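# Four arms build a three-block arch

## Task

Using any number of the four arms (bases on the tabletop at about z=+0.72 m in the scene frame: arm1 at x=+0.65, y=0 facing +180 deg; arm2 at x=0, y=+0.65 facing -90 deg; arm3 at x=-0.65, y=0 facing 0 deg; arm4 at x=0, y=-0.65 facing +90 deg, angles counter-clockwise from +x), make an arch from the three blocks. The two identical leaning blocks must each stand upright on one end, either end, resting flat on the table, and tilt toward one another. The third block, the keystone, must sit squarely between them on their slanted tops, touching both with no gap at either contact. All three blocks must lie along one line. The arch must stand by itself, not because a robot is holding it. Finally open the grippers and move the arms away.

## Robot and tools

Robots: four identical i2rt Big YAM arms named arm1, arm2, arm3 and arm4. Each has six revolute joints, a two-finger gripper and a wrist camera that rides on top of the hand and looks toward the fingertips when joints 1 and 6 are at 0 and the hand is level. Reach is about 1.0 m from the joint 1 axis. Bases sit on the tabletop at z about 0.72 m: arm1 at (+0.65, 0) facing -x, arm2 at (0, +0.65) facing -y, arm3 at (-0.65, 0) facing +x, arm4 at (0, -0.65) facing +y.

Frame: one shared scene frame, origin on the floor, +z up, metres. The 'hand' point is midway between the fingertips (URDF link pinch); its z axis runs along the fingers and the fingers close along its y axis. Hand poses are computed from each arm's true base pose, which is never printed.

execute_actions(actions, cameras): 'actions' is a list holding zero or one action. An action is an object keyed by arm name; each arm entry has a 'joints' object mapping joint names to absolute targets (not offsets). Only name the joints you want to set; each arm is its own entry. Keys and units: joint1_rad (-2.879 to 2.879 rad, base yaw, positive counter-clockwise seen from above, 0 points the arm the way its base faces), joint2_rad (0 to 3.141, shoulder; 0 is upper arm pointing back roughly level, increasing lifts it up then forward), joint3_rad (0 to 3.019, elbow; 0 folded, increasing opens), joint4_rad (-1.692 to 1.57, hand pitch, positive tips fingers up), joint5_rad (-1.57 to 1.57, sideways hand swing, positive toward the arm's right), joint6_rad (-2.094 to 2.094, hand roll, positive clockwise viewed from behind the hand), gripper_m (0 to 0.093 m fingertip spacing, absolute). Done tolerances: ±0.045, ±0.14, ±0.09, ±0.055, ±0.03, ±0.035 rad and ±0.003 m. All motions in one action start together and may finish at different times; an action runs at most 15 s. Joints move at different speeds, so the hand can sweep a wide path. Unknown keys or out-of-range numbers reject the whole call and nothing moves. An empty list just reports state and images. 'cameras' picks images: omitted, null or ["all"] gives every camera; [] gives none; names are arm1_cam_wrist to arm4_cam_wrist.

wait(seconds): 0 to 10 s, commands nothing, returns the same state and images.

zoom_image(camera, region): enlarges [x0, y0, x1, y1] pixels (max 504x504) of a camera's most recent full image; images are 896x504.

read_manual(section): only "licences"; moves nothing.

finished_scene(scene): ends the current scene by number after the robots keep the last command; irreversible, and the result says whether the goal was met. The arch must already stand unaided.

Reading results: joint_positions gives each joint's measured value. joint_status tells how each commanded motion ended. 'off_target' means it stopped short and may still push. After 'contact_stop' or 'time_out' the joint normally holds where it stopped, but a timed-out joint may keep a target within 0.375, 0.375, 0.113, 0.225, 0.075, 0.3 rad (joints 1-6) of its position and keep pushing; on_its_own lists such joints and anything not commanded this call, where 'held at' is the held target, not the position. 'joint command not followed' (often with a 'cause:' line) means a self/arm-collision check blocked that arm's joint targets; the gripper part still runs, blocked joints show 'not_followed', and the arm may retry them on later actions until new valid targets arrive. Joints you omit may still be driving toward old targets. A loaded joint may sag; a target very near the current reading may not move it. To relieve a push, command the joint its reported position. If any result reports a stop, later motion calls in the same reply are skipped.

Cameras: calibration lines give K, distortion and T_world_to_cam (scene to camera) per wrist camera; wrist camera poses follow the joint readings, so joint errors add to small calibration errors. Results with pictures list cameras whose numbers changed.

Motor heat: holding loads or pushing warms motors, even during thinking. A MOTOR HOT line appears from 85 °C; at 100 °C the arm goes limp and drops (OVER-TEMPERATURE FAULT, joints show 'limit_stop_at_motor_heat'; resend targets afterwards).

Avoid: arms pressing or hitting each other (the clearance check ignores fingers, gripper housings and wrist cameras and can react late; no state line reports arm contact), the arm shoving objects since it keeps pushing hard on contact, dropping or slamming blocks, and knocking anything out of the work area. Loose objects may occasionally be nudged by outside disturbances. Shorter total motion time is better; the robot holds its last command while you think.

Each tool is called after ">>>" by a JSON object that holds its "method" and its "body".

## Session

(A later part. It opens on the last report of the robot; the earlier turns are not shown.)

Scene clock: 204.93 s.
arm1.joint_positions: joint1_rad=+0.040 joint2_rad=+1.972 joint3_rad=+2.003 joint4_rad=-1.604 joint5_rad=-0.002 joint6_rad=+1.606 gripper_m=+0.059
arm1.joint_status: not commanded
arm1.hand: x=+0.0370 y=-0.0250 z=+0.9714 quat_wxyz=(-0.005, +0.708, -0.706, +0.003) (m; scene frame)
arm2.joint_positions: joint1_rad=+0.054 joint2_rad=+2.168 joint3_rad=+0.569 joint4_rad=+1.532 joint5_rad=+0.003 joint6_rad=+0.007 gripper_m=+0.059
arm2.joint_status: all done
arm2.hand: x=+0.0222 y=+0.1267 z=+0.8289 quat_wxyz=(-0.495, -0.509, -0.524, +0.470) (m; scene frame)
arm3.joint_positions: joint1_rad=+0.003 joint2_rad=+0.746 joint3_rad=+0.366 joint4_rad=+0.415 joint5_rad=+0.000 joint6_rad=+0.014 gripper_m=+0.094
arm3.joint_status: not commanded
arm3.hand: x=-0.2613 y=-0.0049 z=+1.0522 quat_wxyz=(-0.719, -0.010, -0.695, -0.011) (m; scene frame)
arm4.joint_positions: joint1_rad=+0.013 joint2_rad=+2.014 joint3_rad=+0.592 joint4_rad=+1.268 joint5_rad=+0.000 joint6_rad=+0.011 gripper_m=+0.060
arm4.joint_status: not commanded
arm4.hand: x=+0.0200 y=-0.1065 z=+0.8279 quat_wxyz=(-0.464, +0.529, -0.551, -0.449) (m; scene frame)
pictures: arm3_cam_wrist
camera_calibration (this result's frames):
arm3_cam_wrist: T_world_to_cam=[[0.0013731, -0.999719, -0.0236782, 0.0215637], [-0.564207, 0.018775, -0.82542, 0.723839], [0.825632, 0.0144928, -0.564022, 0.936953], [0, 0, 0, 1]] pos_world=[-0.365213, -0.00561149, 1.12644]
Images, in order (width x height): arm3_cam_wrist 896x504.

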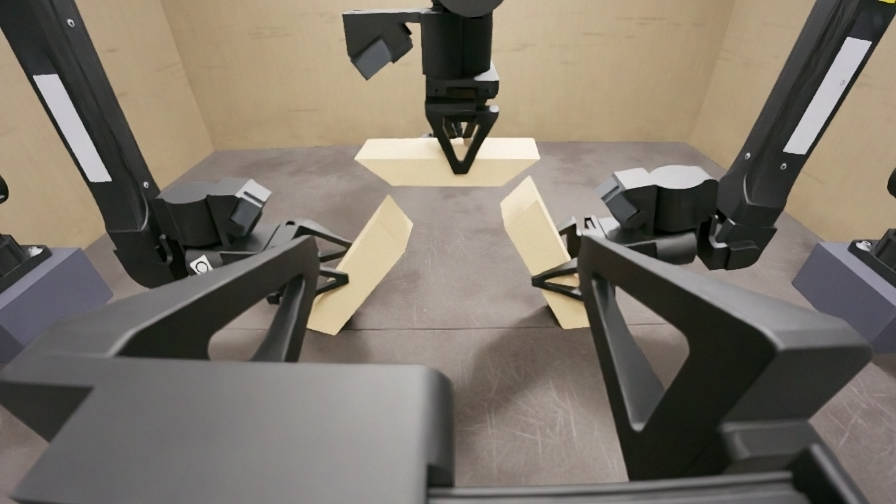

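>>> {"method": "execute_actions", "body": {"actions": [{"arm2":{"joints":{"joint2_rad":2.15,"joint3_rad":0.6}}}], "cameras": []}}

>>> {"method": "execute_actions", "body": {"actions": [{"arm1":{"joints":{"joint2_rad":2.02,"joint3_rad":2.0,"joint4_rad":-1.55}}}], "cameras": ["arm3_cam_wrist"]}}

>>> {"method": "zoom_image", "body": {"camera": "arm3_cam_wrist", "region": [280,100,640,370]}}

Scene clock: 206.23 s.
arm1.joint_positions: joint1_rad=+0.040 joint2_rad=+1.972 joint3_rad=+2.003 joint4_rad=-1.604 joint5_rad=-0.002 joint6_rad=+1.606 gripper_m=+0.059
arm1.joint_status: not commanded
arm1.hand: x=+0.0370 y=-0.0250 z=+0.9714 quat_wxyz=(-0.005, +0.708, -0.706, +0.003) (m; scene frame)
arm2.joint_positions: joint1_rad=+0.054 joint2_rad=+2.161 joint3_rad=+0.589 joint4_rad=+1.499 joint5_rad=+0.003 joint6_rad=+0.008 gripper_m=+0.059
arm2.joint_status: all done
arm2.hand: x=+0.0228 y=+0.1188 z=+0.8289 quat_wxyz=(-0.494, -0.511, -0.526, +0.468) (m; scene frame)
arm3.joint_positions: joint1_rad=+0.003 joint2_rad=+0.746 joint3_rad=+0.366 joint4_rad=+0.415 joint5_rad=+0.000 joint6_rad=+0.014 gripper_m=+0.094
arm3.joint_status: not commanded
arm3.hand: x=-0.2613 y=-0.0049 z=+1.0522 quat_wxyz=(-0.719, -0.010, -0.695, -0.011) (m; scene frame)
arm4.joint_positions: joint1_rad=+0.013 joint2_rad=+2.014 joint3_rad=+0.592 joint4_rad=+1.268 joint5_rad=+0.000 joint6_rad=+0.011 gripper_m=+0.060
arm4.joint_status: not commanded
arm4.hand: x=+0.0200 y=-0.1065 z=+0.8279 quat_wxyz=(-0.464, +0.529, -0.551, -0.449) (m; scene frame)
pictures: none
No camera images: the call's "cameras" was empty. Leave "cameras" out to get every camera's image.

Scene clock: 207.07 s.
arm1.joint_positions: joint1_rad=+0.040 joint2_rad=+2.020 joint3_rad=+2.003 joint4_rad=-1.566 joint5_rad=-0.002 joint6_rad=+1.606 gripper_m=+0.059
arm1.joint_status: all done
arm1.hand: x=+0.0244 y=-0.0254 z=+0.9423 quat_wxyz=(-0.009, +0.708, -0.706, +0.006) (m; scene frame)
arm2.joint_positions: joint1_rad=+0.054 joint2_rad=+2.161 joint3_rad=+0.589 joint4_rad=+1.499 joint5_rad=+0.003 joint6_rad=+0.008 gripper_m=+0.059
arm2.joint_status: not commanded
arm2.hand: x=+0.0228 y=+0.1188 z=+0.8289 quat_wxyz=(-0.494, -0.511, -0.526, +0.468) (m; scene frame)
arm3.joint_positions: joint1_rad=+0.003 joint2_rad=+0.746 joint3_rad=+0.366 joint4_rad=+0.415 joint5_rad=+0.000 joint6_rad=+0.014 gripper_m=+0.094
arm3.joint_status: not commanded
arm3.hand: x=-0.2613 y=-0.0049 z=+1.0522 quat_wxyz=(-0.719, -0.010, -0.695, -0.011) (m; scene frame)
arm4.joint_positions: joint1_rad=+0.013 joint2_rad=+2.014 joint3_rad=+0.592 joint4_rad=+1.268 joint5_rad=+0.000 joint6_rad=+0.011 gripper_m=+0.060
arm4.joint_status: not commanded
arm4.hand: x=+0.0200 y=-0.1065 z=+0.8279 quat_wxyz=(-0.464, +0.529, -0.551, -0.449) (m; scene frame)
pictures: arm3_cam_wrist
camera_calibration (this result's frames):
arm3_cam_wrist: T_world_to_cam=[[0.0013731, -0.999719, -0.0236782, 0.0215637], [-0.564207, 0.018775, -0.82542, 0.723839], [0.825632, 0.0144928, -0.564022, 0.936953], [0, 0, 0, 1]] pos_world=[-0.365213, -0.00561149, 1.12644]
Images, in order (width x height): arm3_cam_wrist 896x504.

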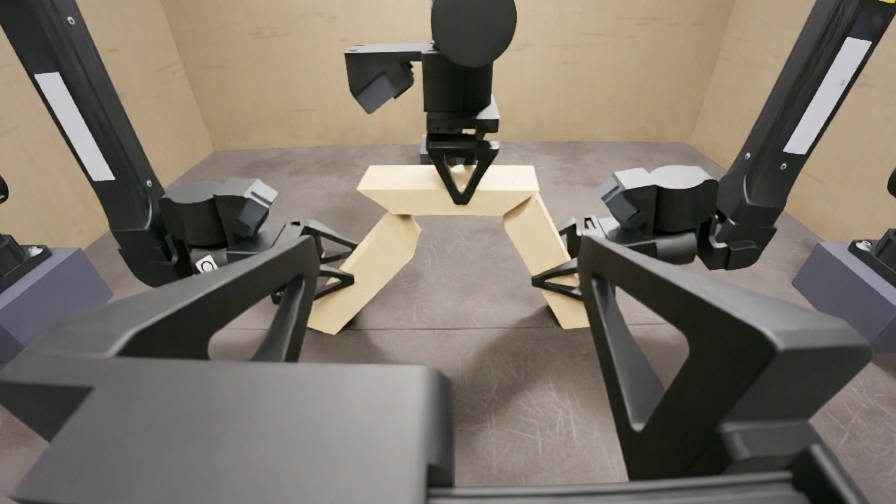

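Region (280, 100, 640, 370) of arm3_cam_wrist's 896x504 image, scaled by 1.400, with more detail than that image has; it fills the top 378 rows of this view, and the rest is white.

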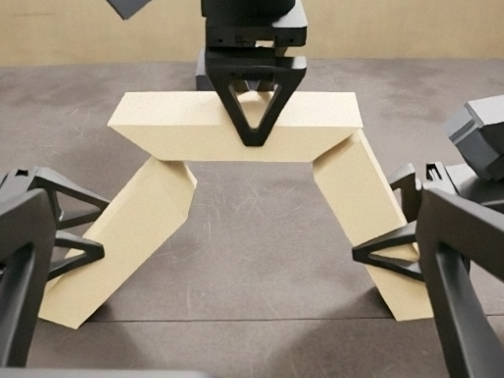

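>>> {"method": "execute_actions", "body": {"actions": [{"arm1":{"joints":{"joint2_rad":1.75,"joint3_rad":1.95,"joint4_rad":-1.69}},"arm2":{"joints":{"joint2_rad":1.6,"joint3_rad":0.6}}}], "cameras": []}}

>>> {"method": "execute_actions", "body": {"actions": [{"arm2":{"joints":{"joint2_rad":1.6,"joint3_rad":0.9,"joint4_rad":-0.45}}}], "cameras": []}}

>>> {"method": "execute_actions", "body": {"actions": [{"arm2":{"joints":{"joint2_rad":1.82,"joint3_rad":1.0}}}], "cameras": ["arm3_cam_wrist"]}}

Scene clock: 209.83 s.
arm1.joint_positions: joint1_rad=+0.040 joint2_rad=+1.758 joint3_rad=+1.939 joint4_rad=-1.666 joint5_rad=+0.000 joint6_rad=+1.607 gripper_m=+0.059
arm1.joint_status: all done
joint sent to its limit — the command would take arm1.joint4_rad past its lower limit, so that joint was sent only as far as its limit.
arm1.hand: x=+0.0939 y=-0.0231 z=+1.0669 quat_wxyz=(+0.027, +0.708, -0.705, -0.027) (m; scene frame)
arm2.joint_positions: joint1_rad=+0.061 joint2_rad=+1.618 joint3_rad=+0.573 joint4_rad=+1.466 joint5_rad=-0.004 joint6_rad=-0.002 gripper_m=+0.059
arm2.joint_status: all done
arm2.hand: x=+0.0259 y=+0.1285 z=+1.0976 quat_wxyz=(-0.609, -0.374, -0.394, +0.577) (m; scene frame)
arm3.joint_positions: joint1_rad=+0.003 joint2_rad=+0.746 joint3_rad=+0.366 joint4_rad=+0.415 joint5_rad=+0.000 joint6_rad=+0.014 gripper_m=+0.094
arm3.joint_status: not commanded
arm3.hand: x=-0.2613 y=-0.0049 z=+1.0522 quat_wxyz=(-0.719, -0.010, -0.695, -0.011) (m; scene frame)
arm4.joint_positions: joint1_rad=+0.013 joint2_rad=+2.014 joint3_rad=+0.592 joint4_rad=+1.268 joint5_rad=+0.000 joint6_rad=+0.011 gripper_m=+0.060
arm4.joint_status: not commanded
arm4.hand: x=+0.0200 y=-0.1065 z=+0.8279 quat_wxyz=(-0.464, +0.529, -0.551, -0.449) (m; scene frame)
pictures: none
No camera images: the call's "cameras" was empty. Leave "cameras" out to get every camera's image.

Scene clock: 211.80 s.
arm1.joint_positions: joint1_rad=+0.043 joint2_rad=+1.757 joint3_rad=+1.939 joint4_rad=-1.672 joint5_rad=-0.003 joint6_rad=+1.606 gripper_m=+0.059
arm1.joint_status: not commanded
arm1.hand: x=+0.0955 y=-0.0249 z=+1.0670 quat_wxyz=(+0.026, +0.709, -0.704, -0.025) (m; scene frame)
arm2.joint_positions: joint1_rad=+0.053 joint2_rad=+1.623 joint3_rad=+0.850 joint4_rad=-0.449 joint5_rad=+0.005 joint6_rad=+0.001 gripper_m=+0.059
arm2.joint_status: all done
arm2.hand: x=+0.0192 y=+0.1856 z=+0.8292 quat_wxyz=(-0.125, -0.682, -0.711, +0.120) (m; scene frame)
arm3.joint_positions: joint1_rad=+0.003 joint2_rad=+0.746 joint3_rad=+0.366 joint4_rad=+0.415 joint5_rad=+0.000 joint6_rad=+0.014 gripper_m=+0.094
arm3.joint_status: not commanded
arm3.hand: x=-0.2613 y=-0.0049 z=+1.0522 quat_wxyz=(-0.719, -0.010, -0.695, -0.011) (m; scene frame)
arm4.joint_positions: joint1_rad=+0.013 joint2_rad=+2.014 joint3_rad=+0.592 joint4_rad=+1.268 joint5_rad=+0.000 joint6_rad=+0.011 gripper_m=+0.060
arm4.joint_status: not commanded
arm4.hand: x=+0.0200 y=-0.1065 z=+0.8279 quat_wxyz=(-0.464, +0.529, -0.551, -0.449) (m; scene frame)
pictures: none
No camera images: the call's "cameras" was empty. Leave "cameras" out to get every camera's image.

Scene clock: 212.77 s.
arm1.joint_positions: joint1_rad=+0.043 joint2_rad=+1.757 joint3_rad=+1.939 joint4_rad=-1.672 joint5_rad=-0.003 joint6_rad=+1.606 gripper_m=+0.059
arm1.joint_status: not commanded
arm1.hand: x=+0.0955 y=-0.0249 z=+1.0670 quat_wxyz=(+0.026, +0.709, -0.704, -0.025) (m; scene frame)
arm2.joint_positions: joint1_rad=+0.053 joint2_rad=+1.839 joint3_rad=+0.961 joint4_rad=-0.453 joint5_rad=+0.004 joint6_rad=+0.002 gripper_m=+0.059
arm2.joint_status: all done
arm2.hand: x=+0.0206 y=+0.1624 z=+0.7667 quat_wxyz=(-0.086, -0.687, -0.716, +0.082) (m; scene frame)
arm3.joint_positions: joint1_rad=+0.003 joint2_rad=+0.746 joint3_rad=+0.366 joint4_rad=+0.415 joint5_rad=+0.000 joint6_rad=+0.014 gripper_m=+0.094
arm3.joint_status: not commanded
arm3.hand: x=-0.2613 y=-0.0049 z=+1.0522 quat_wxyz=(-0.719, -0.010, -0.695, -0.011) (m; scene frame)
arm4.joint_positions: joint1_rad=+0.013 joint2_rad=+2.014 joint3_rad=+0.592 joint4_rad=+1.268 joint5_rad=+0.000 joint6_rad=+0.011 gripper_m=+0.060
arm4.joint_status: not commanded
arm4.hand: x=+0.0200 y=-0.1065 z=+0.8279 quat_wxyz=(-0.464, +0.529, -0.551, -0.449) (m; scene frame)
pictures: arm3_cam_wrist
camera_calibration (this result's frames):
arm3_cam_wrist: T_world_to_cam=[[0.0013731, -0.999719, -0.0236782, 0.0215637], [-0.564207, 0.018775, -0.82542, 0.723839], [0.825632, 0.0144928, -0.564022, 0.936953], [0, 0, 0, 1]] pos_world=[-0.365213, -0.00561149, 1.12644]
Images, in order (width x height): arm3_cam_wrist 896x504.

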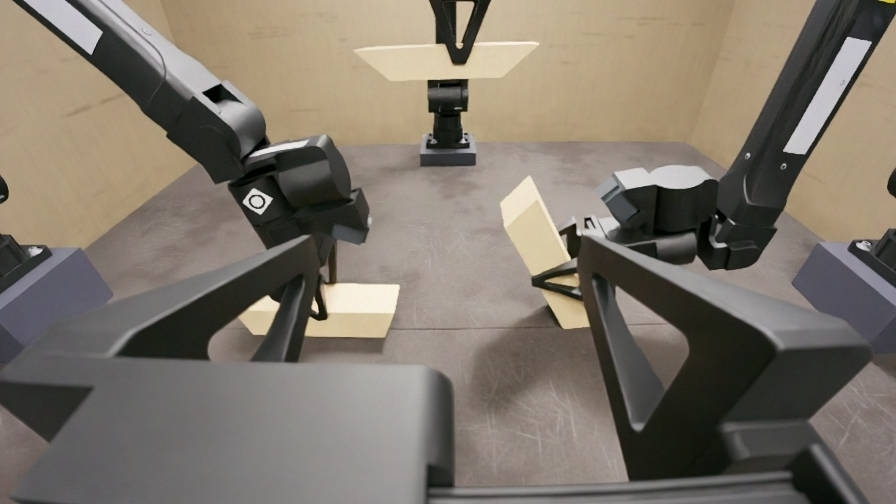

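>>> {"method": "execute_actions", "body": {"actions": [{"arm2":{"joints":{"gripper_m":0.09}}}], "cameras": []}}

>>> {"method": "execute_actions", "body": {"actions": [{"arm2":{"joints":{"joint2_rad":1.93,"joint3_rad":1.16,"joint4_rad":-0.77}}}], "cameras": ["arm3_cam_wrist","arm2_cam_wrist"]}}

Scene clock: 215.73 s.
arm1.joint_positions: joint1_rad=+0.043 joint2_rad=+1.757 joint3_rad=+1.939 joint4_rad=-1.672 joint5_rad=-0.003 joint6_rad=+1.606 gripper_m=+0.059
arm1.joint_status: not commanded
arm1.hand: x=+0.0955 y=-0.0249 z=+1.0670 quat_wxyz=(+0.026, +0.709, -0.704, -0.025) (m; scene frame)
arm2.joint_positions: joint1_rad=+0.053 joint2_rad=+1.835 joint3_rad=+0.962 joint4_rad=-0.453 joint5_rad=+0.004 joint6_rad=+0.002 gripper_m=+0.090
arm2.joint_status: all done
arm2.hand: x=+0.0206 y=+0.1615 z=+0.7686 quat_wxyz=(-0.088, -0.687, -0.716, +0.084) (m; scene frame)
arm3.joint_positions: joint1_rad=+0.003 joint2_rad=+0.746 joint3_rad=+0.366 joint4_rad=+0.415 joint5_rad=+0.000 joint6_rad=+0.014 gripper_m=+0.094
arm3.joint_status: not commanded
arm3.hand: x=-0.2613 y=-0.0049 z=+1.0522 quat_wxyz=(-0.719, -0.010, -0.695, -0.011) (m; scene frame)
arm4.joint_positions: joint1_rad=+0.013 joint2_rad=+2.014 joint3_rad=+0.592 joint4_rad=+1.268 joint5_rad=+0.000 joint6_rad=+0.011 gripper_m=+0.060
arm4.joint_status: not commanded
arm4.hand: x=+0.0200 y=-0.1065 z=+0.8279 quat_wxyz=(-0.464, +0.529, -0.551, -0.449) (m; scene frame)
pictures: none
No camera images: the call's "cameras" was empty. Leave "cameras" out to get every camera's image.

Scene clock: 216.77 s.
arm1.joint_positions: joint1_rad=+0.043 joint2_rad=+1.757 joint3_rad=+1.939 joint4_rad=-1.672 joint5_rad=-0.003 joint6_rad=+1.606 gripper_m=+0.059
arm1.joint_status: not commanded
arm1.hand: x=+0.0955 y=-0.0249 z=+1.0670 quat_wxyz=(+0.026, +0.709, -0.704, -0.025) (m; scene frame)
arm2.joint_positions: joint1_rad=+0.053 joint2_rad=+1.919 joint3_rad=+1.126 joint4_rad=-0.761 joint5_rad=+0.004 joint6_rad=+0.002 gripper_m=+0.090
arm2.joint_status: all done
arm2.hand: x=+0.0205 y=+0.1654 z=+0.7672 quat_wxyz=(-0.006, -0.692, -0.722, +0.006) (m; scene frame)
arm3.joint_positions: joint1_rad=+0.003 joint2_rad=+0.746 joint3_rad=+0.366 joint4_rad=+0.415 joint5_rad=+0.000 joint6_rad=+0.014 gripper_m=+0.094
arm3.joint_status: not commanded
arm3.hand: x=-0.2613 y=-0.0049 z=+1.0522 quat_wxyz=(-0.719, -0.010, -0.695, -0.011) (m; scene frame)
arm4.joint_positions: joint1_rad=+0.013 joint2_rad=+2.014 joint3_rad=+0.592 joint4_rad=+1.268 joint5_rad=+0.000 joint6_rad=+0.011 gripper_m=+0.060
arm4.joint_status: not commanded
arm4.hand: x=+0.0200 y=-0.1065 z=+0.8279 quat_wxyz=(-0.464, +0.529, -0.551, -0.449) (m; scene frame)
pictures: arm2_cam_wrist, arm3_cam_wrist
camera_calibration (this result's frames):
arm2_cam_wrist: T_world_to_cam=[[-0.998826, -0.0481495, -0.00526697, 0.0359501], [-0.0421194, 0.809711, 0.585315, -0.581017], [-0.0239179, 0.58485, -0.810789, 0.651001], [0, 0, 0, 1]] pos_world=[0.0270063, 0.0914495, 0.868092]
arm3_cam_wrist: T_world_to_cam=[[0.0013731, -0.999719, -0.0236782, 0.0215637], [-0.564207, 0.018775, -0.82542, 0.723839], [0.825632, 0.0144928, -0.564022, 0.936953], [0, 0, 0, 1]] pos_world=[-0.365213, -0.00561149, 1.12644]
Images, in order (width x height): arm2_cam_wrist 896x504, arm3_cam_wrist 896x504.

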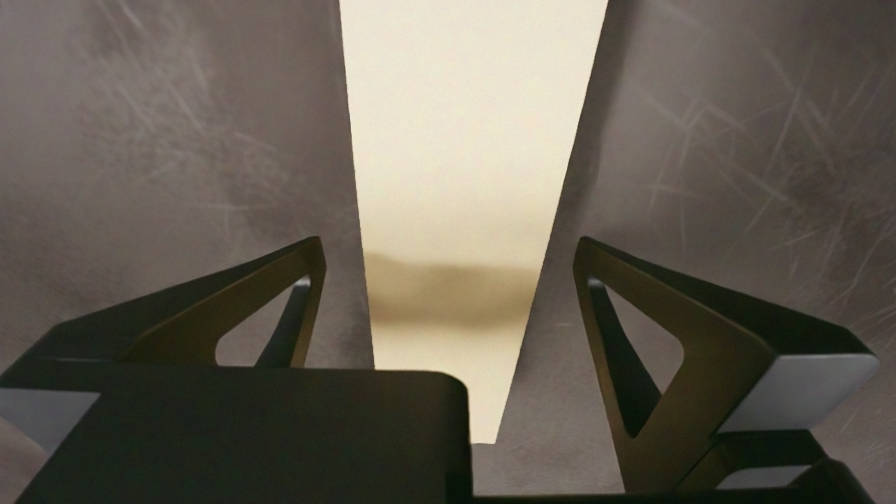

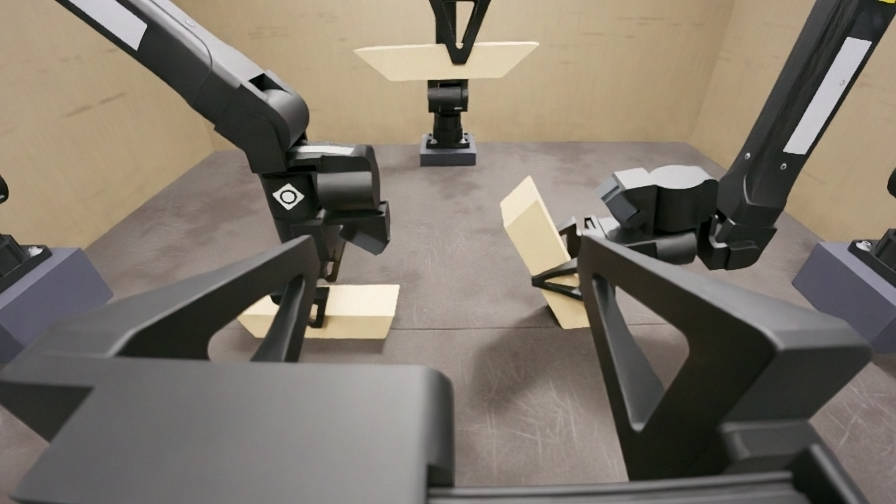

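>>> {"method": "execute_actions", "body": {"actions": [{"arm2":{"joints":{"joint2_rad":1.945}},"arm1":{"joints":{"joint2_rad":1.55,"joint3_rad":1.75}}}], "cameras": []}}

>>> {"method": "execute_actions", "body": {"actions": [{"arm2":{"joints":{"gripper_m":0.045}}}], "cameras": []}}

>>> {"method": "execute_actions", "body": {"actions": [{"arm2":{"joints":{"joint2_rad":1.55,"joint3_rad":0.85}}}], "cameras": []}}

>>> {"method": "execute_actions", "body": {"actions": [{"arm2":{"joints":{"joint2_rad":1.65,"joint3_rad":0.52,"joint4_rad":0.9}}}], "cameras": []}}

>>> {"method": "execute_actions", "body": {"actions": [{"arm2":{"joints":{"joint2_rad":1.8,"joint3_rad":0.6,"joint4_rad":1.0}}}], "cameras": ["arm3_cam_wrist"]}}

Scene clock: 219.10 s.
arm1.joint_positions: joint1_rad=+0.043 joint2_rad=+1.542 joint3_rad=+1.754 joint4_rad=-1.672 joint5_rad=-0.002 joint6_rad=+1.606 gripper_m=+0.059
arm1.joint_status: all done
arm1.hand: x=+0.1699 y=-0.0218 z=+1.1006 quat_wxyz=(+0.037, +0.709, -0.704, -0.035) (m; scene frame)
arm2.joint_positions: joint1_rad=+0.053 joint2_rad=+1.927 joint3_rad=+1.126 joint4_rad=-0.761 joint5_rad=+0.004 joint6_rad=+0.002 gripper_m=+0.090
arm2.joint_status: all done
arm2.hand: x=+0.0204 y=+0.1670 z=+0.7633 quat_wxyz=(-0.003, -0.692, -0.722, +0.003) (m; scene frame)
arm3.joint_positions: joint1_rad=+0.003 joint2_rad=+0.746 joint3_rad=+0.366 joint4_rad=+0.415 joint5_rad=+0.000 joint6_rad=+0.014 gripper_m=+0.094
arm3.joint_status: not commanded
arm3.hand: x=-0.2613 y=-0.0049 z=+1.0522 quat_wxyz=(-0.719, -0.010, -0.695, -0.011) (m; scene frame)
arm4.joint_positions: joint1_rad=+0.013 joint2_rad=+2.014 joint3_rad=+0.592 joint4_rad=+1.268 joint5_rad=+0.000 joint6_rad=+0.011 gripper_m=+0.060
arm4.joint_status: not commanded
arm4.hand: x=+0.0200 y=-0.1065 z=+0.8279 quat_wxyz=(-0.464, +0.529, -0.551, -0.449) (m; scene frame)
pictures: none
No camera images: the call's "cameras" was empty. Leave "cameras" out to get every camera's image.

Scene clock: 219.70 s.
arm1.joint_positions: joint1_rad=+0.043 joint2_rad=+1.542 joint3_rad=+1.754 joint4_rad=-1.672 joint5_rad=-0.002 joint6_rad=+1.606 gripper_m=+0.059
arm1.joint_status: not commanded
arm1.hand: x=+0.1699 y=-0.0218 z=+1.1006 quat_wxyz=(+0.037, +0.709, -0.704, -0.035) (m; scene frame)
arm2.joint_positions: joint1_rad=+0.054 joint2_rad=+1.928 joint3_rad=+1.126 joint4_rad=-0.761 joint5_rad=+0.004 joint6_rad=+0.002 gripper_m=+0.059
arm2.joint_status: gripper_m off_target (ended at +0.059, target +0.045)
arm2.hand: x=+0.0208 y=+0.1672 z=+0.7630 quat_wxyz=(-0.003, -0.692, -0.722, +0.002) (m; scene frame)
arm3.joint_positions: joint1_rad=+0.003 joint2_rad=+0.746 joint3_rad=+0.366 joint4_rad=+0.415 joint5_rad=+0.000 joint6_rad=+0.014 gripper_m=+0.094
arm3.joint_status: not commanded
arm3.hand: x=-0.2613 y=-0.0049 z=+1.0522 quat_wxyz=(-0.719, -0.010, -0.695, -0.011) (m; scene frame)
arm4.joint_positions: joint1_rad=+0.013 joint2_rad=+2.014 joint3_rad=+0.592 joint4_rad=+1.268 joint5_rad=+0.000 joint6_rad=+0.011 gripper_m=+0.060
arm4.joint_status: not commanded
arm4.hand: x=+0.0200 y=-0.1065 z=+0.8279 quat_wxyz=(-0.464, +0.529, -0.551, -0.449) (m; scene frame)
pictures: none
No camera images: the call's "cameras" was empty. Leave "cameras" out to get every camera's image.

Scene clock: 220.83 s.
arm1.joint_positions: joint1_rad=+0.043 joint2_rad=+1.542 joint3_rad=+1.754 joint4_rad=-1.672 joint5_rad=-0.002 joint6_rad=+1.606 gripper_m=+0.059
arm1.joint_status: not commanded
arm1.hand: x=+0.1699 y=-0.0218 z=+1.1006 quat_wxyz=(+0.037, +0.709, -0.704, -0.035) (m; scene frame)
arm2.joint_positions: joint1_rad=+0.054 joint2_rad=+1.558 joint3_rad=+0.837 joint4_rad=-0.772 joint5_rad=+0.004 joint6_rad=+0.002 gripper_m=+0.059
arm2.joint_status: all done
arm2.hand: x=+0.0163 y=+0.2614 z=+0.8349 quat_wxyz=(-0.028, -0.691, -0.722, +0.027) (m; scene frame)
arm3.joint_positions: joint1_rad=+0.003 joint2_rad=+0.746 joint3_rad=+0.366 joint4_rad=+0.415 joint5_rad=+0.000 joint6_rad=+0.014 gripper_m=+0.094
arm3.joint_status: not commanded
arm3.hand: x=-0.2613 y=-0.0049 z=+1.0522 quat_wxyz=(-0.719, -0.010, -0.695, -0.011) (m; scene frame)
arm4.joint_positions: joint1_rad=+0.013 joint2_rad=+2.014 joint3_rad=+0.592 joint4_rad=+1.268 joint5_rad=+0.000 joint6_rad=+0.011 gripper_m=+0.060
arm4.joint_status: not commanded
arm4.hand: x=+0.0200 y=-0.1065 z=+0.8279 quat_wxyz=(-0.464, +0.529, -0.551, -0.449) (m; scene frame)
pictures: none
No camera images: the call's "cameras" was empty. Leave "cameras" out to get every camera's image.

Scene clock: 222.67 s.
arm1.joint_positions: joint1_rad=+0.043 joint2_rad=+1.542 joint3_rad=+1.754 joint4_rad=-1.672 joint5_rad=-0.002 joint6_rad=+1.606 gripper_m=+0.059
arm1.joint_status: not commanded
arm1.hand: x=+0.1699 y=-0.0218 z=+1.1006 quat_wxyz=(+0.037, +0.709, -0.704, -0.035) (m; scene frame)
arm2.joint_positions: joint1_rad=+0.054 joint2_rad=+1.670 joint3_rad=+0.501 joint4_rad=+0.853 joint5_rad=+0.001 joint6_rad=+0.008 gripper_m=+0.059
arm2.joint_status: all done
arm2.hand: x=+0.0219 y=+0.1423 z=+0.8944 quat_wxyz=(-0.427, -0.563, -0.582, +0.403) (m; scene frame)
arm3.joint_positions: joint1_rad=+0.003 joint2_rad=+0.746 joint3_rad=+0.366 joint4_rad=+0.415 joint5_rad=+0.000 joint6_rad=+0.014 gripper_m=+0.094
arm3.joint_status: not commanded
arm3.hand: x=-0.2613 y=-0.0049 z=+1.0522 quat_wxyz=(-0.719, -0.010, -0.695, -0.011) (m; scene frame)
arm4.joint_positions: joint1_rad=+0.013 joint2_rad=+2.014 joint3_rad=+0.592 joint4_rad=+1.268 joint5_rad=+0.000 joint6_rad=+0.011 gripper_m=+0.060
arm4.joint_status: not commanded
arm4.hand: x=+0.0200 y=-0.1065 z=+0.8279 quat_wxyz=(-0.464, +0.529, -0.551, -0.449) (m; scene frame)
pictures: none
No camera images: the call's "cameras" was empty. Leave "cameras" out to get every camera's image.

Scene clock: 223.57 s.
arm1.joint_positions: joint1_rad=+0.043 joint2_rad=+1.542 joint3_rad=+1.754 joint4_rad=-1.672 joint5_rad=-0.002 joint6_rad=+1.606 gripper_m=+0.059
arm1.joint_status: not commanded
arm1.hand: x=+0.1699 y=-0.0218 z=+1.1006 quat_wxyz=(+0.037, +0.709, -0.704, -0.035) (m; scene frame)
arm2.joint_positions: joint1_rad=+0.054 joint2_rad=+1.830 joint3_rad=+0.554 joint4_rad=+0.953 joint5_rad=+0.001 joint6_rad=+0.008 gripper_m=+0.059
arm2.joint_status: all done
arm2.hand: x=+0.0229 y=+0.1236 z=+0.8572 quat_wxyz=(-0.425, -0.565, -0.583, +0.401) (m; scene frame)
arm3.joint_positions: joint1_rad=+0.003 joint2_rad=+0.746 joint3_rad=+0.366 joint4_rad=+0.415 joint5_rad=+0.000 joint6_rad=+0.014 gripper_m=+0.094
arm3.joint_status: not commanded
arm3.hand: x=-0.2613 y=-0.0049 z=+1.0522 quat_wxyz=(-0.719, -0.010, -0.695, -0.011) (m; scene frame)
arm4.joint_positions: joint1_rad=+0.013 joint2_rad=+2.014 joint3_rad=+0.592 joint4_rad=+1.268 joint5_rad=+0.000 joint6_rad=+0.011 gripper_m=+0.060
arm4.joint_status: not commanded
arm4.hand: x=+0.0200 y=-0.1065 z=+0.8279 quat_wxyz=(-0.464, +0.529, -0.551, -0.449) (m; scene frame)
pictures: arm3_cam_wrist
camera_calibration (this result's frames):
arm3_cam_wrist: T_world_to_cam=[[0.0013731, -0.999719, -0.0236782, 0.0215637], [-0.564207, 0.018775, -0.82542, 0.723839], [0.825632, 0.0144928, -0.564022, 0.936953], [0, 0, 0, 1]] pos_world=[-0.365213, -0.00561149, 1.12644]
Images, in order (width x height): arm3_cam_wrist 896x504.

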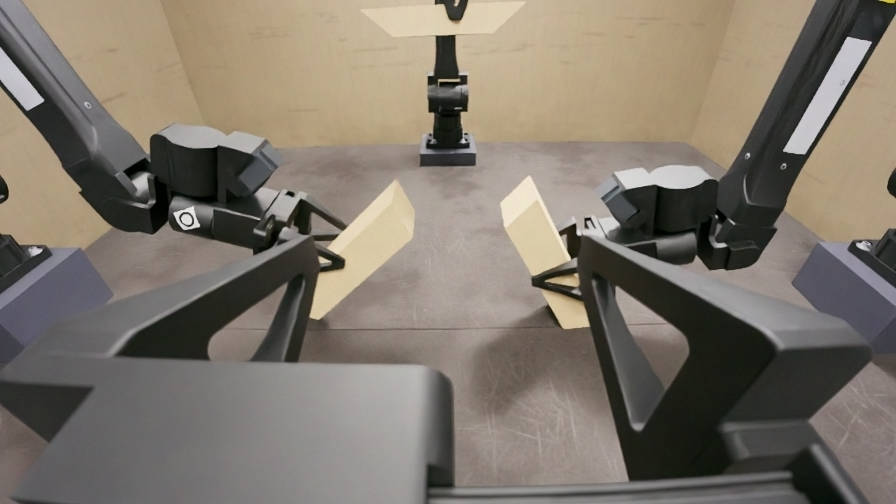

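>>> {"method": "execute_actions", "body": {"actions": [{"arm2":{"joints":{"joint2_rad":1.5}}}], "cameras": []}}

>>> {"method": "execute_actions", "body": {"actions": [{"arm2":{"joints":{"joint3_rad":0.85,"joint4_rad":-0.4}}}], "cameras": []}}

>>> {"method": "execute_actions", "body": {"actions": [{"arm2":{"joints":{"joint2_rad":1.79,"joint3_rad":0.98}}}], "cameras": ["arm3_cam_wrist"]}}

Scene clock: 225.97 s.
arm1.joint_positions: joint1_rad=+0.043 joint2_rad=+1.542 joint3_rad=+1.754 joint4_rad=-1.672 joint5_rad=-0.002 joint6_rad=+1.606 gripper_m=+0.059
arm1.joint_status: not commanded
arm1.hand: x=+0.1699 y=-0.0218 z=+1.1006 quat_wxyz=(+0.037, +0.709, -0.704, -0.035) (m; scene frame)
arm2.joint_positions: joint1_rad=+0.054 joint2_rad=+1.518 joint3_rad=+0.554 joint4_rad=+0.971 joint5_rad=+0.001 joint6_rad=+0.008 gripper_m=+0.059
arm2.joint_status: all done
arm2.hand: x=+0.0225 y=+0.1188 z=+1.0220 quat_wxyz=(-0.516, -0.491, -0.506, +0.487) (m; scene frame)
arm3.joint_positions: joint1_rad=+0.003 joint2_rad=+0.746 joint3_rad=+0.366 joint4_rad=+0.415 joint5_rad=+0.000 joint6_rad=+0.014 gripper_m=+0.094
arm3.joint_status: not commanded
arm3.hand: x=-0.2613 y=-0.0049 z=+1.0522 quat_wxyz=(-0.719, -0.010, -0.695, -0.011) (m; scene frame)
arm4.joint_positions: joint1_rad=+0.013 joint2_rad=+2.014 joint3_rad=+0.592 joint4_rad=+1.268 joint5_rad=+0.000 joint6_rad=+0.011 gripper_m=+0.060
arm4.joint_status: not commanded
arm4.hand: x=+0.0200 y=-0.1065 z=+0.8279 quat_wxyz=(-0.464, +0.529, -0.551, -0.449) (m; scene frame)
pictures: none
No camera images: the call's "cameras" was empty. Leave "cameras" out to get every camera's image.

Scene clock: 227.70 s.
arm1.joint_positions: joint1_rad=+0.043 joint2_rad=+1.542 joint3_rad=+1.754 joint4_rad=-1.672 joint5_rad=-0.002 joint6_rad=+1.606 gripper_m=+0.059
arm1.joint_status: not commanded
arm1.hand: x=+0.1699 y=-0.0218 z=+1.1006 quat_wxyz=(+0.037, +0.709, -0.704, -0.035) (m; scene frame)
arm2.joint_positions: joint1_rad=+0.054 joint2_rad=+1.525 joint3_rad=+0.806 joint4_rad=-0.402 joint5_rad=+0.001 joint6_rad=+0.008 gripper_m=+0.059
arm2.joint_status: all done
arm2.hand: x=+0.0201 y=+0.1855 z=+0.8611 quat_wxyz=(-0.163, -0.677, -0.701, +0.152) (m; scene frame)
arm3.joint_positions: joint1_rad=+0.003 joint2_rad=+0.746 joint3_rad=+0.366 joint4_rad=+0.415 joint5_rad=+0.000 joint6_rad=+0.014 gripper_m=+0.094
arm3.joint_status: not commanded
arm3.hand: x=-0.2613 y=-0.0049 z=+1.0522 quat_wxyz=(-0.719, -0.010, -0.695, -0.011) (m; scene frame)
arm4.joint_positions: joint1_rad=+0.013 joint2_rad=+2.014 joint3_rad=+0.592 joint4_rad=+1.268 joint5_rad=+0.000 joint6_rad=+0.011 gripper_m=+0.060
arm4.joint_status: not commanded
arm4.hand: x=+0.0200 y=-0.1065 z=+0.8279 quat_wxyz=(-0.464, +0.529, -0.551, -0.449) (m; scene frame)
pictures: none
No camera images: the call's "cameras" was empty. Leave "cameras" out to get every camera's image.

Scene clock: 228.90 s.
arm1.joint_positions: joint1_rad=+0.043 joint2_rad=+1.542 joint3_rad=+1.754 joint4_rad=-1.672 joint5_rad=-0.002 joint6_rad=+1.606 gripper_m=+0.059
arm1.joint_status: not commanded
arm1.hand: x=+0.1699 y=-0.0218 z=+1.1006 quat_wxyz=(+0.037, +0.709, -0.704, -0.035) (m; scene frame)
arm2.joint_positions: joint1_rad=+0.054 joint2_rad=+1.816 joint3_rad=+0.941 joint4_rad=-0.407 joint5_rad=+0.001 joint6_rad=+0.008 gripper_m=+0.059
arm2.joint_status: all done
arm2.hand: x=+0.0217 y=+0.1583 z=+0.7740 quat_wxyz=(-0.105, -0.687, -0.712, +0.097) (m; scene frame)
arm3.joint_positions: joint1_rad=+0.003 joint2_rad=+0.746 joint3_rad=+0.366 joint4_rad=+0.415 joint5_rad=+0.000 joint6_rad=+0.014 gripper_m=+0.094
arm3.joint_status: not commanded
arm3.hand: x=-0.2613 y=-0.0049 z=+1.0522 quat_wxyz=(-0.719, -0.010, -0.695, -0.011) (m; scene frame)
arm4.joint_positions: joint1_rad=+0.013 joint2_rad=+2.014 joint3_rad=+0.592 joint4_rad=+1.268 joint5_rad=+0.000 joint6_rad=+0.011 gripper_m=+0.060
arm4.joint_status: not commanded
arm4.hand: x=+0.0200 y=-0.1065 z=+0.8279 quat_wxyz=(-0.464, +0.529, -0.551, -0.449) (m; scene frame)
pictures: arm3_cam_wrist
camera_calibration (this result's frames):
arm3_cam_wrist: T_world_to_cam=[[0.0013731, -0.999719, -0.0236782, 0.0215637], [-0.564207, 0.018775, -0.82542, 0.723839], [0.825632, 0.0144928, -0.564022, 0.936953], [0, 0, 0, 1]] pos_world=[-0.365213, -0.00561149, 1.12644]
Images, in order (width x height): arm3_cam_wrist 896x504.

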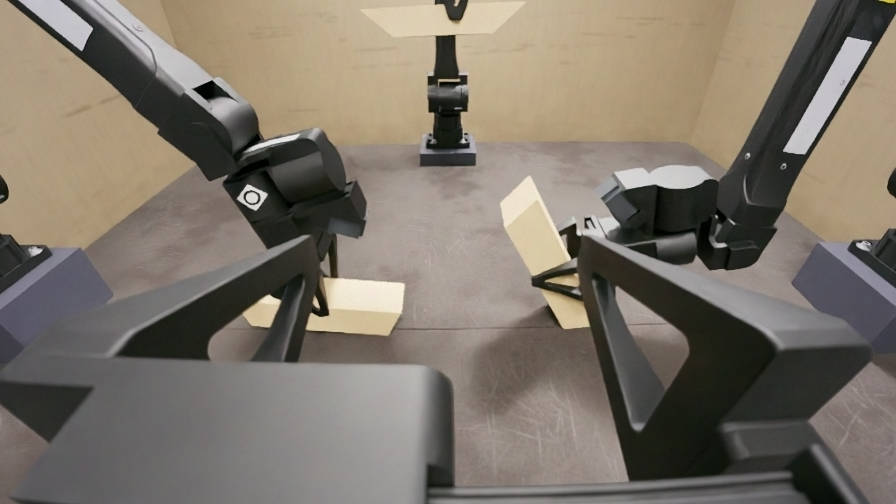

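>>> {"method": "execute_actions", "body": {"actions": [{"arm2":{"joints":{"gripper_m":0.09}}}], "cameras": []}}

>>> {"method": "execute_actions", "body": {"actions": [{"arm2":{"joints":{"joint2_rad":2.025,"joint3_rad":1.3,"joint4_rad":-0.82}}}], "cameras": ["arm3_cam_wrist","arm2_cam_wrist"]}}

Scene clock: 230.30 s.
arm1.joint_positions: joint1_rad=+0.043 joint2_rad=+1.542 joint3_rad=+1.754 joint4_rad=-1.672 joint5_rad=-0.002 joint6_rad=+1.606 gripper_m=+0.059
arm1.joint_status: not commanded
arm1.hand: x=+0.1699 y=-0.0218 z=+1.1006 quat_wxyz=(+0.037, +0.709, -0.704, -0.035) (m; scene frame)
arm2.joint_positions: joint1_rad=+0.054 joint2_rad=+1.803 joint3_rad=+0.941 joint4_rad=-0.407 joint5_rad=+0.001 joint6_rad=+0.008 gripper_m=+0.090
arm2.joint_status: all done
arm2.hand: x=+0.0218 y=+0.1558 z=+0.7805 quat_wxyz=(-0.110, -0.686, -0.712, +0.102) (m; scene frame)
arm3.joint_positions: joint1_rad=+0.003 joint2_rad=+0.746 joint3_rad=+0.366 joint4_rad=+0.415 joint5_rad=+0.000 joint6_rad=+0.014 gripper_m=+0.094
arm3.joint_status: not commanded
arm3.hand: x=-0.2613 y=-0.0049 z=+1.0522 quat_wxyz=(-0.719, -0.010, -0.695, -0.011) (m; scene frame)
arm4.joint_positions: joint1_rad=+0.013 joint2_rad=+2.014 joint3_rad=+0.592 joint4_rad=+1.268 joint5_rad=+0.000 joint6_rad=+0.011 gripper_m=+0.060
arm4.joint_status: not commanded
arm4.hand: x=+0.0200 y=-0.1065 z=+0.8279 quat_wxyz=(-0.464, +0.529, -0.551, -0.449) (m; scene frame)
pictures: none
No camera images: the call's "cameras" was empty. Leave "cameras" out to get every camera's image.

Scene clock: 231.43 s.
arm1.joint_positions: joint1_rad=+0.043 joint2_rad=+1.542 joint3_rad=+1.754 joint4_rad=-1.672 joint5_rad=-0.002 joint6_rad=+1.606 gripper_m=+0.059
arm1.joint_status: not commanded
arm1.hand: x=+0.1699 y=-0.0218 z=+1.1006 quat_wxyz=(+0.037, +0.709, -0.704, -0.035) (m; scene frame)
arm2.joint_positions: joint1_rad=+0.054 joint2_rad=+2.026 joint3_rad=+1.255 joint4_rad=-0.811 joint5_rad=+0.001 joint6_rad=+0.008 gripper_m=+0.090
arm2.joint_status: all done
arm2.hand: x=+0.0230 y=+0.1320 z=+0.7506 quat_wxyz=(+0.003, -0.694, -0.720, -0.005) (m; scene frame)
arm3.joint_positions: joint1_rad=+0.003 joint2_rad=+0.746 joint3_rad=+0.366 joint4_rad=+0.415 joint5_rad=+0.000 joint6_rad=+0.014 gripper_m=+0.094
arm3.joint_status: not commanded
arm3.hand: x=-0.2613 y=-0.0049 z=+1.0522 quat_wxyz=(-0.719, -0.010, -0.695, -0.011) (m; scene frame)
arm4.joint_positions: joint1_rad=+0.013 joint2_rad=+2.014 joint3_rad=+0.592 joint4_rad=+1.268 joint5_rad=+0.000 joint6_rad=+0.011 gripper_m=+0.060
arm4.joint_status: not commanded
arm4.hand: x=+0.0200 y=-0.1065 z=+0.8279 quat_wxyz=(-0.464, +0.529, -0.551, -0.449) (m; scene frame)
pictures: arm2_cam_wrist, arm3_cam_wrist
camera_calibration (this result's frames):
arm2_cam_wrist: T_world_to_cam=[[-0.999064, -0.0423589, -0.00874046, 0.0386273], [-0.0389415, 0.793015, 0.607956, -0.558993], [-0.018821, 0.607727, -0.793923, 0.641344], [0, 0, 0, 1]] pos_world=[0.0288938, 0.0551642, 0.849359]
arm3_cam_wrist: T_world_to_cam=[[0.0013731, -0.999719, -0.0236782, 0.0215637], [-0.564207, 0.018775, -0.82542, 0.723839], [0.825632, 0.0144928, -0.564022, 0.936953], [0, 0, 0, 1]] pos_world=[-0.365213, -0.00561149, 1.12644]
Images, in order (width x height): arm2_cam_wrist 896x504, arm3_cam_wrist 896x504.

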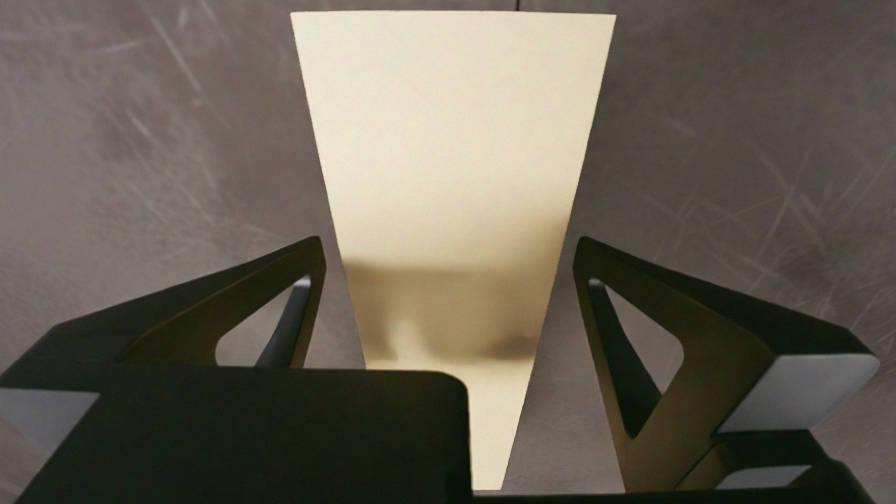

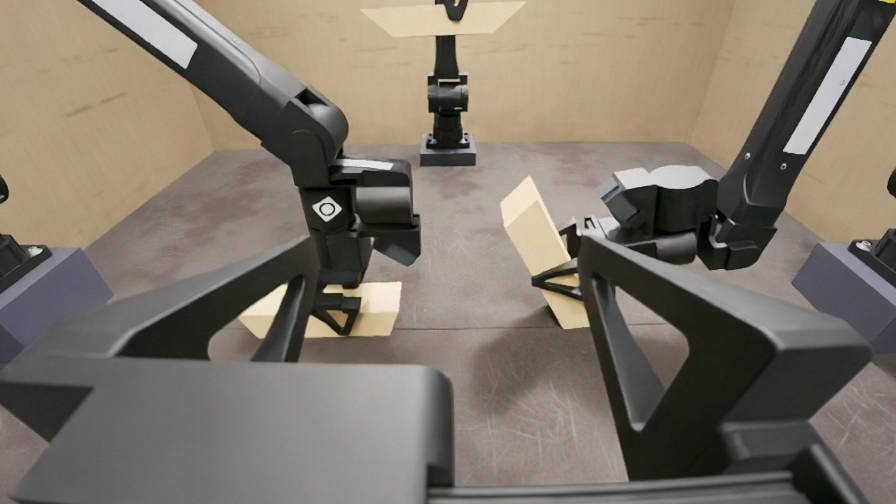

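>>> {"method": "execute_actions", "body": {"actions": [{"arm2":{"joints":{"gripper_m":0.045}}}], "cameras": []}}

>>> {"method": "execute_actions", "body": {"actions": [{"arm2":{"joints":{"joint2_rad":1.4,"joint3_rad":0.9}}}], "cameras": []}}

>>> {"method": "execute_actions", "body": {"actions": [{"arm2":{"joints":{"joint3_rad":0.55,"joint4_rad":0.7}}}], "cameras": []}}

>>> {"method": "execute_actions", "body": {"actions": [{"arm2":{"joints":{"joint2_rad":1.68,"joint3_rad":0.65,"joint4_rad":0.8}}}], "cameras": ["arm3_cam_wrist"]}}

Scene clock: 233.03 s.
arm1.joint_positions: joint1_rad=+0.043 joint2_rad=+1.542 joint3_rad=+1.754 joint4_rad=-1.672 joint5_rad=-0.002 joint6_rad=+1.606 gripper_m=+0.059
arm1.joint_status: not commanded
arm1.hand: x=+0.1699 y=-0.0218 z=+1.1006 quat_wxyz=(+0.037, +0.709, -0.704, -0.035) (m; scene frame)
arm2.joint_positions: joint1_rad=+0.054 joint2_rad=+2.026 joint3_rad=+1.256 joint4_rad=-0.812 joint5_rad=+0.001 joint6_rad=+0.007 gripper_m=+0.059
arm2.joint_status: gripper_m off_target (ended at +0.059, target +0.045)
arm2.hand: x=+0.0229 y=+0.1319 z=+0.7507 quat_wxyz=(+0.003, -0.694, -0.720, -0.005) (m; scene frame)
arm3.joint_positions: joint1_rad=+0.003 joint2_rad=+0.746 joint3_rad=+0.366 joint4_rad=+0.415 joint5_rad=+0.000 joint6_rad=+0.014 gripper_m=+0.094
arm3.joint_status: not commanded
arm3.hand: x=-0.2613 y=-0.0049 z=+1.0522 quat_wxyz=(-0.719, -0.010, -0.695, -0.011) (m; scene frame)
arm4.joint_positions: joint1_rad=+0.013 joint2_rad=+2.014 joint3_rad=+0.592 joint4_rad=+1.268 joint5_rad=+0.000 joint6_rad=+0.011 gripper_m=+0.060
arm4.joint_status: not commanded
arm4.hand: x=+0.0200 y=-0.1065 z=+0.8279 quat_wxyz=(-0.464, +0.529, -0.551, -0.449) (m; scene frame)
pictures: none
No camera images: the call's "cameras" was empty. Leave "cameras" out to get every camera's image.

Scene clock: 234.43 s.
arm1.joint_positions: joint1_rad=+0.043 joint2_rad=+1.542 joint3_rad=+1.754 joint4_rad=-1.672 joint5_rad=-0.002 joint6_rad=+1.606 gripper_m=+0.059
arm1.joint_status: not commanded
arm1.hand: x=+0.1699 y=-0.0218 z=+1.1006 quat_wxyz=(+0.037, +0.709, -0.704, -0.035) (m; scene frame)
arm2.joint_positions: joint1_rad=+0.054 joint2_rad=+1.406 joint3_rad=+0.890 joint4_rad=-0.819 joint5_rad=+0.001 joint6_rad=+0.007 gripper_m=+0.059
arm2.joint_status: all done
arm2.hand: x=+0.0176 y=+0.2359 z=+0.9096 quat_wxyz=(-0.086, -0.689, -0.715, +0.080) (m; scene frame)
arm3.joint_positions: joint1_rad=+0.003 joint2_rad=+0.746 joint3_rad=+0.366 joint4_rad=+0.415 joint5_rad=+0.000 joint6_rad=+0.014 gripper_m=+0.094
arm3.joint_status: not commanded
arm3.hand: x=-0.2613 y=-0.0049 z=+1.0522 quat_wxyz=(-0.719, -0.010, -0.695, -0.011) (m; scene frame)
arm4.joint_positions: joint1_rad=+0.013 joint2_rad=+2.014 joint3_rad=+0.592 joint4_rad=+1.268 joint5_rad=+0.000 joint6_rad=+0.011 gripper_m=+0.060
arm4.joint_status: not commanded
arm4.hand: x=+0.0200 y=-0.1065 z=+0.8279 quat_wxyz=(-0.464, +0.529, -0.551, -0.449) (m; scene frame)
pictures: none
No camera images: the call's "cameras" was empty. Leave "cameras" out to get every camera's image.

Scene clock: 236.20 s.
arm1.joint_positions: joint1_rad=+0.043 joint2_rad=+1.542 joint3_rad=+1.754 joint4_rad=-1.672 joint5_rad=-0.002 joint6_rad=+1.606 gripper_m=+0.059
arm1.joint_status: not commanded
arm1.hand: x=+0.1699 y=-0.0218 z=+1.1006 quat_wxyz=(+0.037, +0.709, -0.704, -0.035) (m; scene frame)
arm2.joint_positions: joint1_rad=+0.054 joint2_rad=+1.422 joint3_rad=+0.515 joint4_rad=+0.654 joint5_rad=+0.001 joint6_rad=+0.007 gripper_m=+0.059
arm2.joint_status: all done
arm2.hand: x=+0.0214 y=+0.1459 z=+0.9746 quat_wxyz=(-0.445, -0.550, -0.568, +0.421) (m; scene frame)
arm3.joint_positions: joint1_rad=+0.003 joint2_rad=+0.746 joint3_rad=+0.366 joint4_rad=+0.415 joint5_rad=+0.000 joint6_rad=+0.014 gripper_m=+0.094
arm3.joint_status: not commanded
arm3.hand: x=-0.2613 y=-0.0049 z=+1.0522 quat_wxyz=(-0.719, -0.010, -0.695, -0.011) (m; scene frame)
arm4.joint_positions: joint1_rad=+0.013 joint2_rad=+2.014 joint3_rad=+0.592 joint4_rad=+1.268 joint5_rad=+0.000 joint6_rad=+0.011 gripper_m=+0.060
arm4.joint_status: not commanded
arm4.hand: x=+0.0200 y=-0.1065 z=+0.8279 quat_wxyz=(-0.464, +0.529, -0.551, -0.449) (m; scene frame)
pictures: none
No camera images: the call's "cameras" was empty. Leave "cameras" out to get every camera's image.

Scene clock: 237.27 s.
arm1.joint_positions: joint1_rad=+0.043 joint2_rad=+1.542 joint3_rad=+1.754 joint4_rad=-1.672 joint5_rad=-0.002 joint6_rad=+1.606 gripper_m=+0.059
arm1.joint_status: not commanded
arm1.hand: x=+0.1699 y=-0.0218 z=+1.1006 quat_wxyz=(+0.037, +0.709, -0.704, -0.035) (m; scene frame)
arm2.joint_positions: joint1_rad=+0.054 joint2_rad=+1.719 joint3_rad=+0.603 joint4_rad=+0.762 joint5_rad=+0.001 joint6_rad=+0.007 gripper_m=+0.059
arm2.joint_status: all done
arm2.hand: x=+0.0234 y=+0.1089 z=+0.8882 quat_wxyz=(-0.415, -0.571, -0.590, +0.392) (m; scene frame)
arm3.joint_positions: joint1_rad=+0.003 joint2_rad=+0.746 joint3_rad=+0.366 joint4_rad=+0.415 joint5_rad=+0.000 joint6_rad=+0.014 gripper_m=+0.094
arm3.joint_status: not commanded
arm3.hand: x=-0.2613 y=-0.0049 z=+1.0522 quat_wxyz=(-0.719, -0.010, -0.695, -0.011) (m; scene frame)
arm4.joint_positions: joint1_rad=+0.013 joint2_rad=+2.014 joint3_rad=+0.592 joint4_rad=+1.268 joint5_rad=+0.000 joint6_rad=+0.011 gripper_m=+0.060
arm4.joint_status: not commanded
arm4.hand: x=+0.0200 y=-0.1065 z=+0.8279 quat_wxyz=(-0.464, +0.529, -0.551, -0.449) (m; scene frame)
pictures: arm3_cam_wrist
camera_calibration (this result's frames):
arm3_cam_wrist: T_world_to_cam=[[0.0013731, -0.999719, -0.0236782, 0.0215637], [-0.564207, 0.018775, -0.82542, 0.723839], [0.825632, 0.0144928, -0.564022, 0.936953], [0, 0, 0, 1]] pos_world=[-0.365213, -0.00561149, 1.12644]
Images, in order (width x height): arm3_cam_wrist 896x504.

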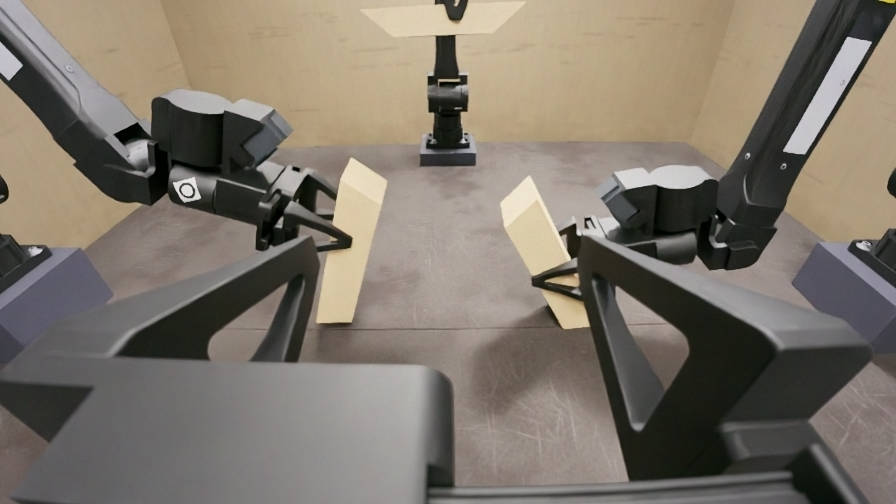

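>>> {"method": "execute_actions", "body": {"actions": [{"arm2":{"joints":{"joint2_rad":1.66,"joint3_rad":0.67,"joint4_rad":0.56}}}], "cameras": ["arm3_cam_wrist"]}}

>>> {"method": "zoom_image", "body": {"camera": "arm3_cam_wrist", "region": [280,100,640,370]}}

Scene clock: 238.93 s.
arm1.joint_positions: joint1_rad=+0.043 joint2_rad=+1.542 joint3_rad=+1.754 joint4_rad=-1.672 joint5_rad=-0.002 joint6_rad=+1.606 gripper_m=+0.059
arm1.joint_status: not commanded
arm1.hand: x=+0.1699 y=-0.0218 z=+1.1006 quat_wxyz=(+0.037, +0.709, -0.704, -0.035) (m; scene frame)
arm2.joint_positions: joint1_rad=+0.054 joint2_rad=+1.697 joint3_rad=+0.611 joint4_rad=+0.547 joint5_rad=+0.001 joint6_rad=+0.007 gripper_m=+0.059
arm2.joint_status: all done
arm2.hand: x=+0.0227 y=+0.1266 z=+0.8550 quat_wxyz=(-0.358, -0.605, -0.626, +0.338) (m; scene frame)
arm3.joint_positions: joint1_rad=+0.003 joint2_rad=+0.746 joint3_rad=+0.366 joint4_rad=+0.415 joint5_rad=+0.000 joint6_rad=+0.014 gripper_m=+0.094
arm3.joint_status: not commanded
arm3.hand: x=-0.2613 y=-0.0049 z=+1.0522 quat_wxyz=(-0.719, -0.010, -0.695, -0.011) (m; scene frame)
arm4.joint_positions: joint1_rad=+0.013 joint2_rad=+2.014 joint3_rad=+0.592 joint4_rad=+1.268 joint5_rad=+0.000 joint6_rad=+0.011 gripper_m=+0.060
arm4.joint_status: not commanded
arm4.hand: x=+0.0200 y=-0.1065 z=+0.8279 quat_wxyz=(-0.464, +0.529, -0.551, -0.449) (m; scene frame)
pictures: arm3_cam_wrist
camera_calibration (this result's frames):
arm3_cam_wrist: T_world_to_cam=[[0.0013731, -0.999719, -0.0236782, 0.0215637], [-0.564207, 0.018775, -0.82542, 0.723839], [0.825632, 0.0144928, -0.564022, 0.936953], [0, 0, 0, 1]] pos_world=[-0.365213, -0.00561149, 1.12644]
Images, in order (width x height): arm3_cam_wrist 896x504.

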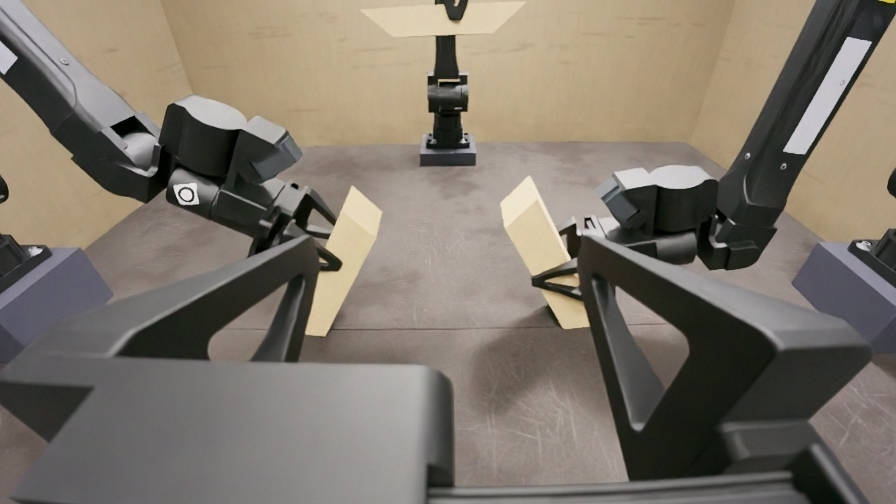

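Region (280, 100, 640, 370) of arm3_cam_wrist's 896x504 image, scaled by 1.400, with more detail than that image has; it fills the top 378 rows of this view, and the rest is white.

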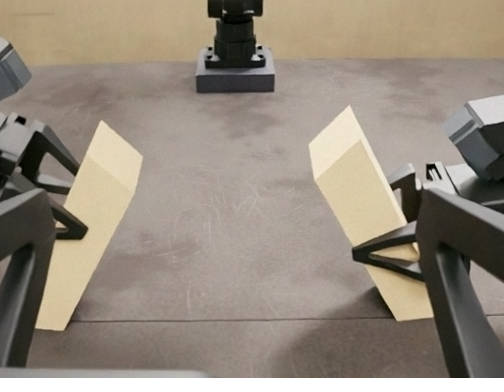

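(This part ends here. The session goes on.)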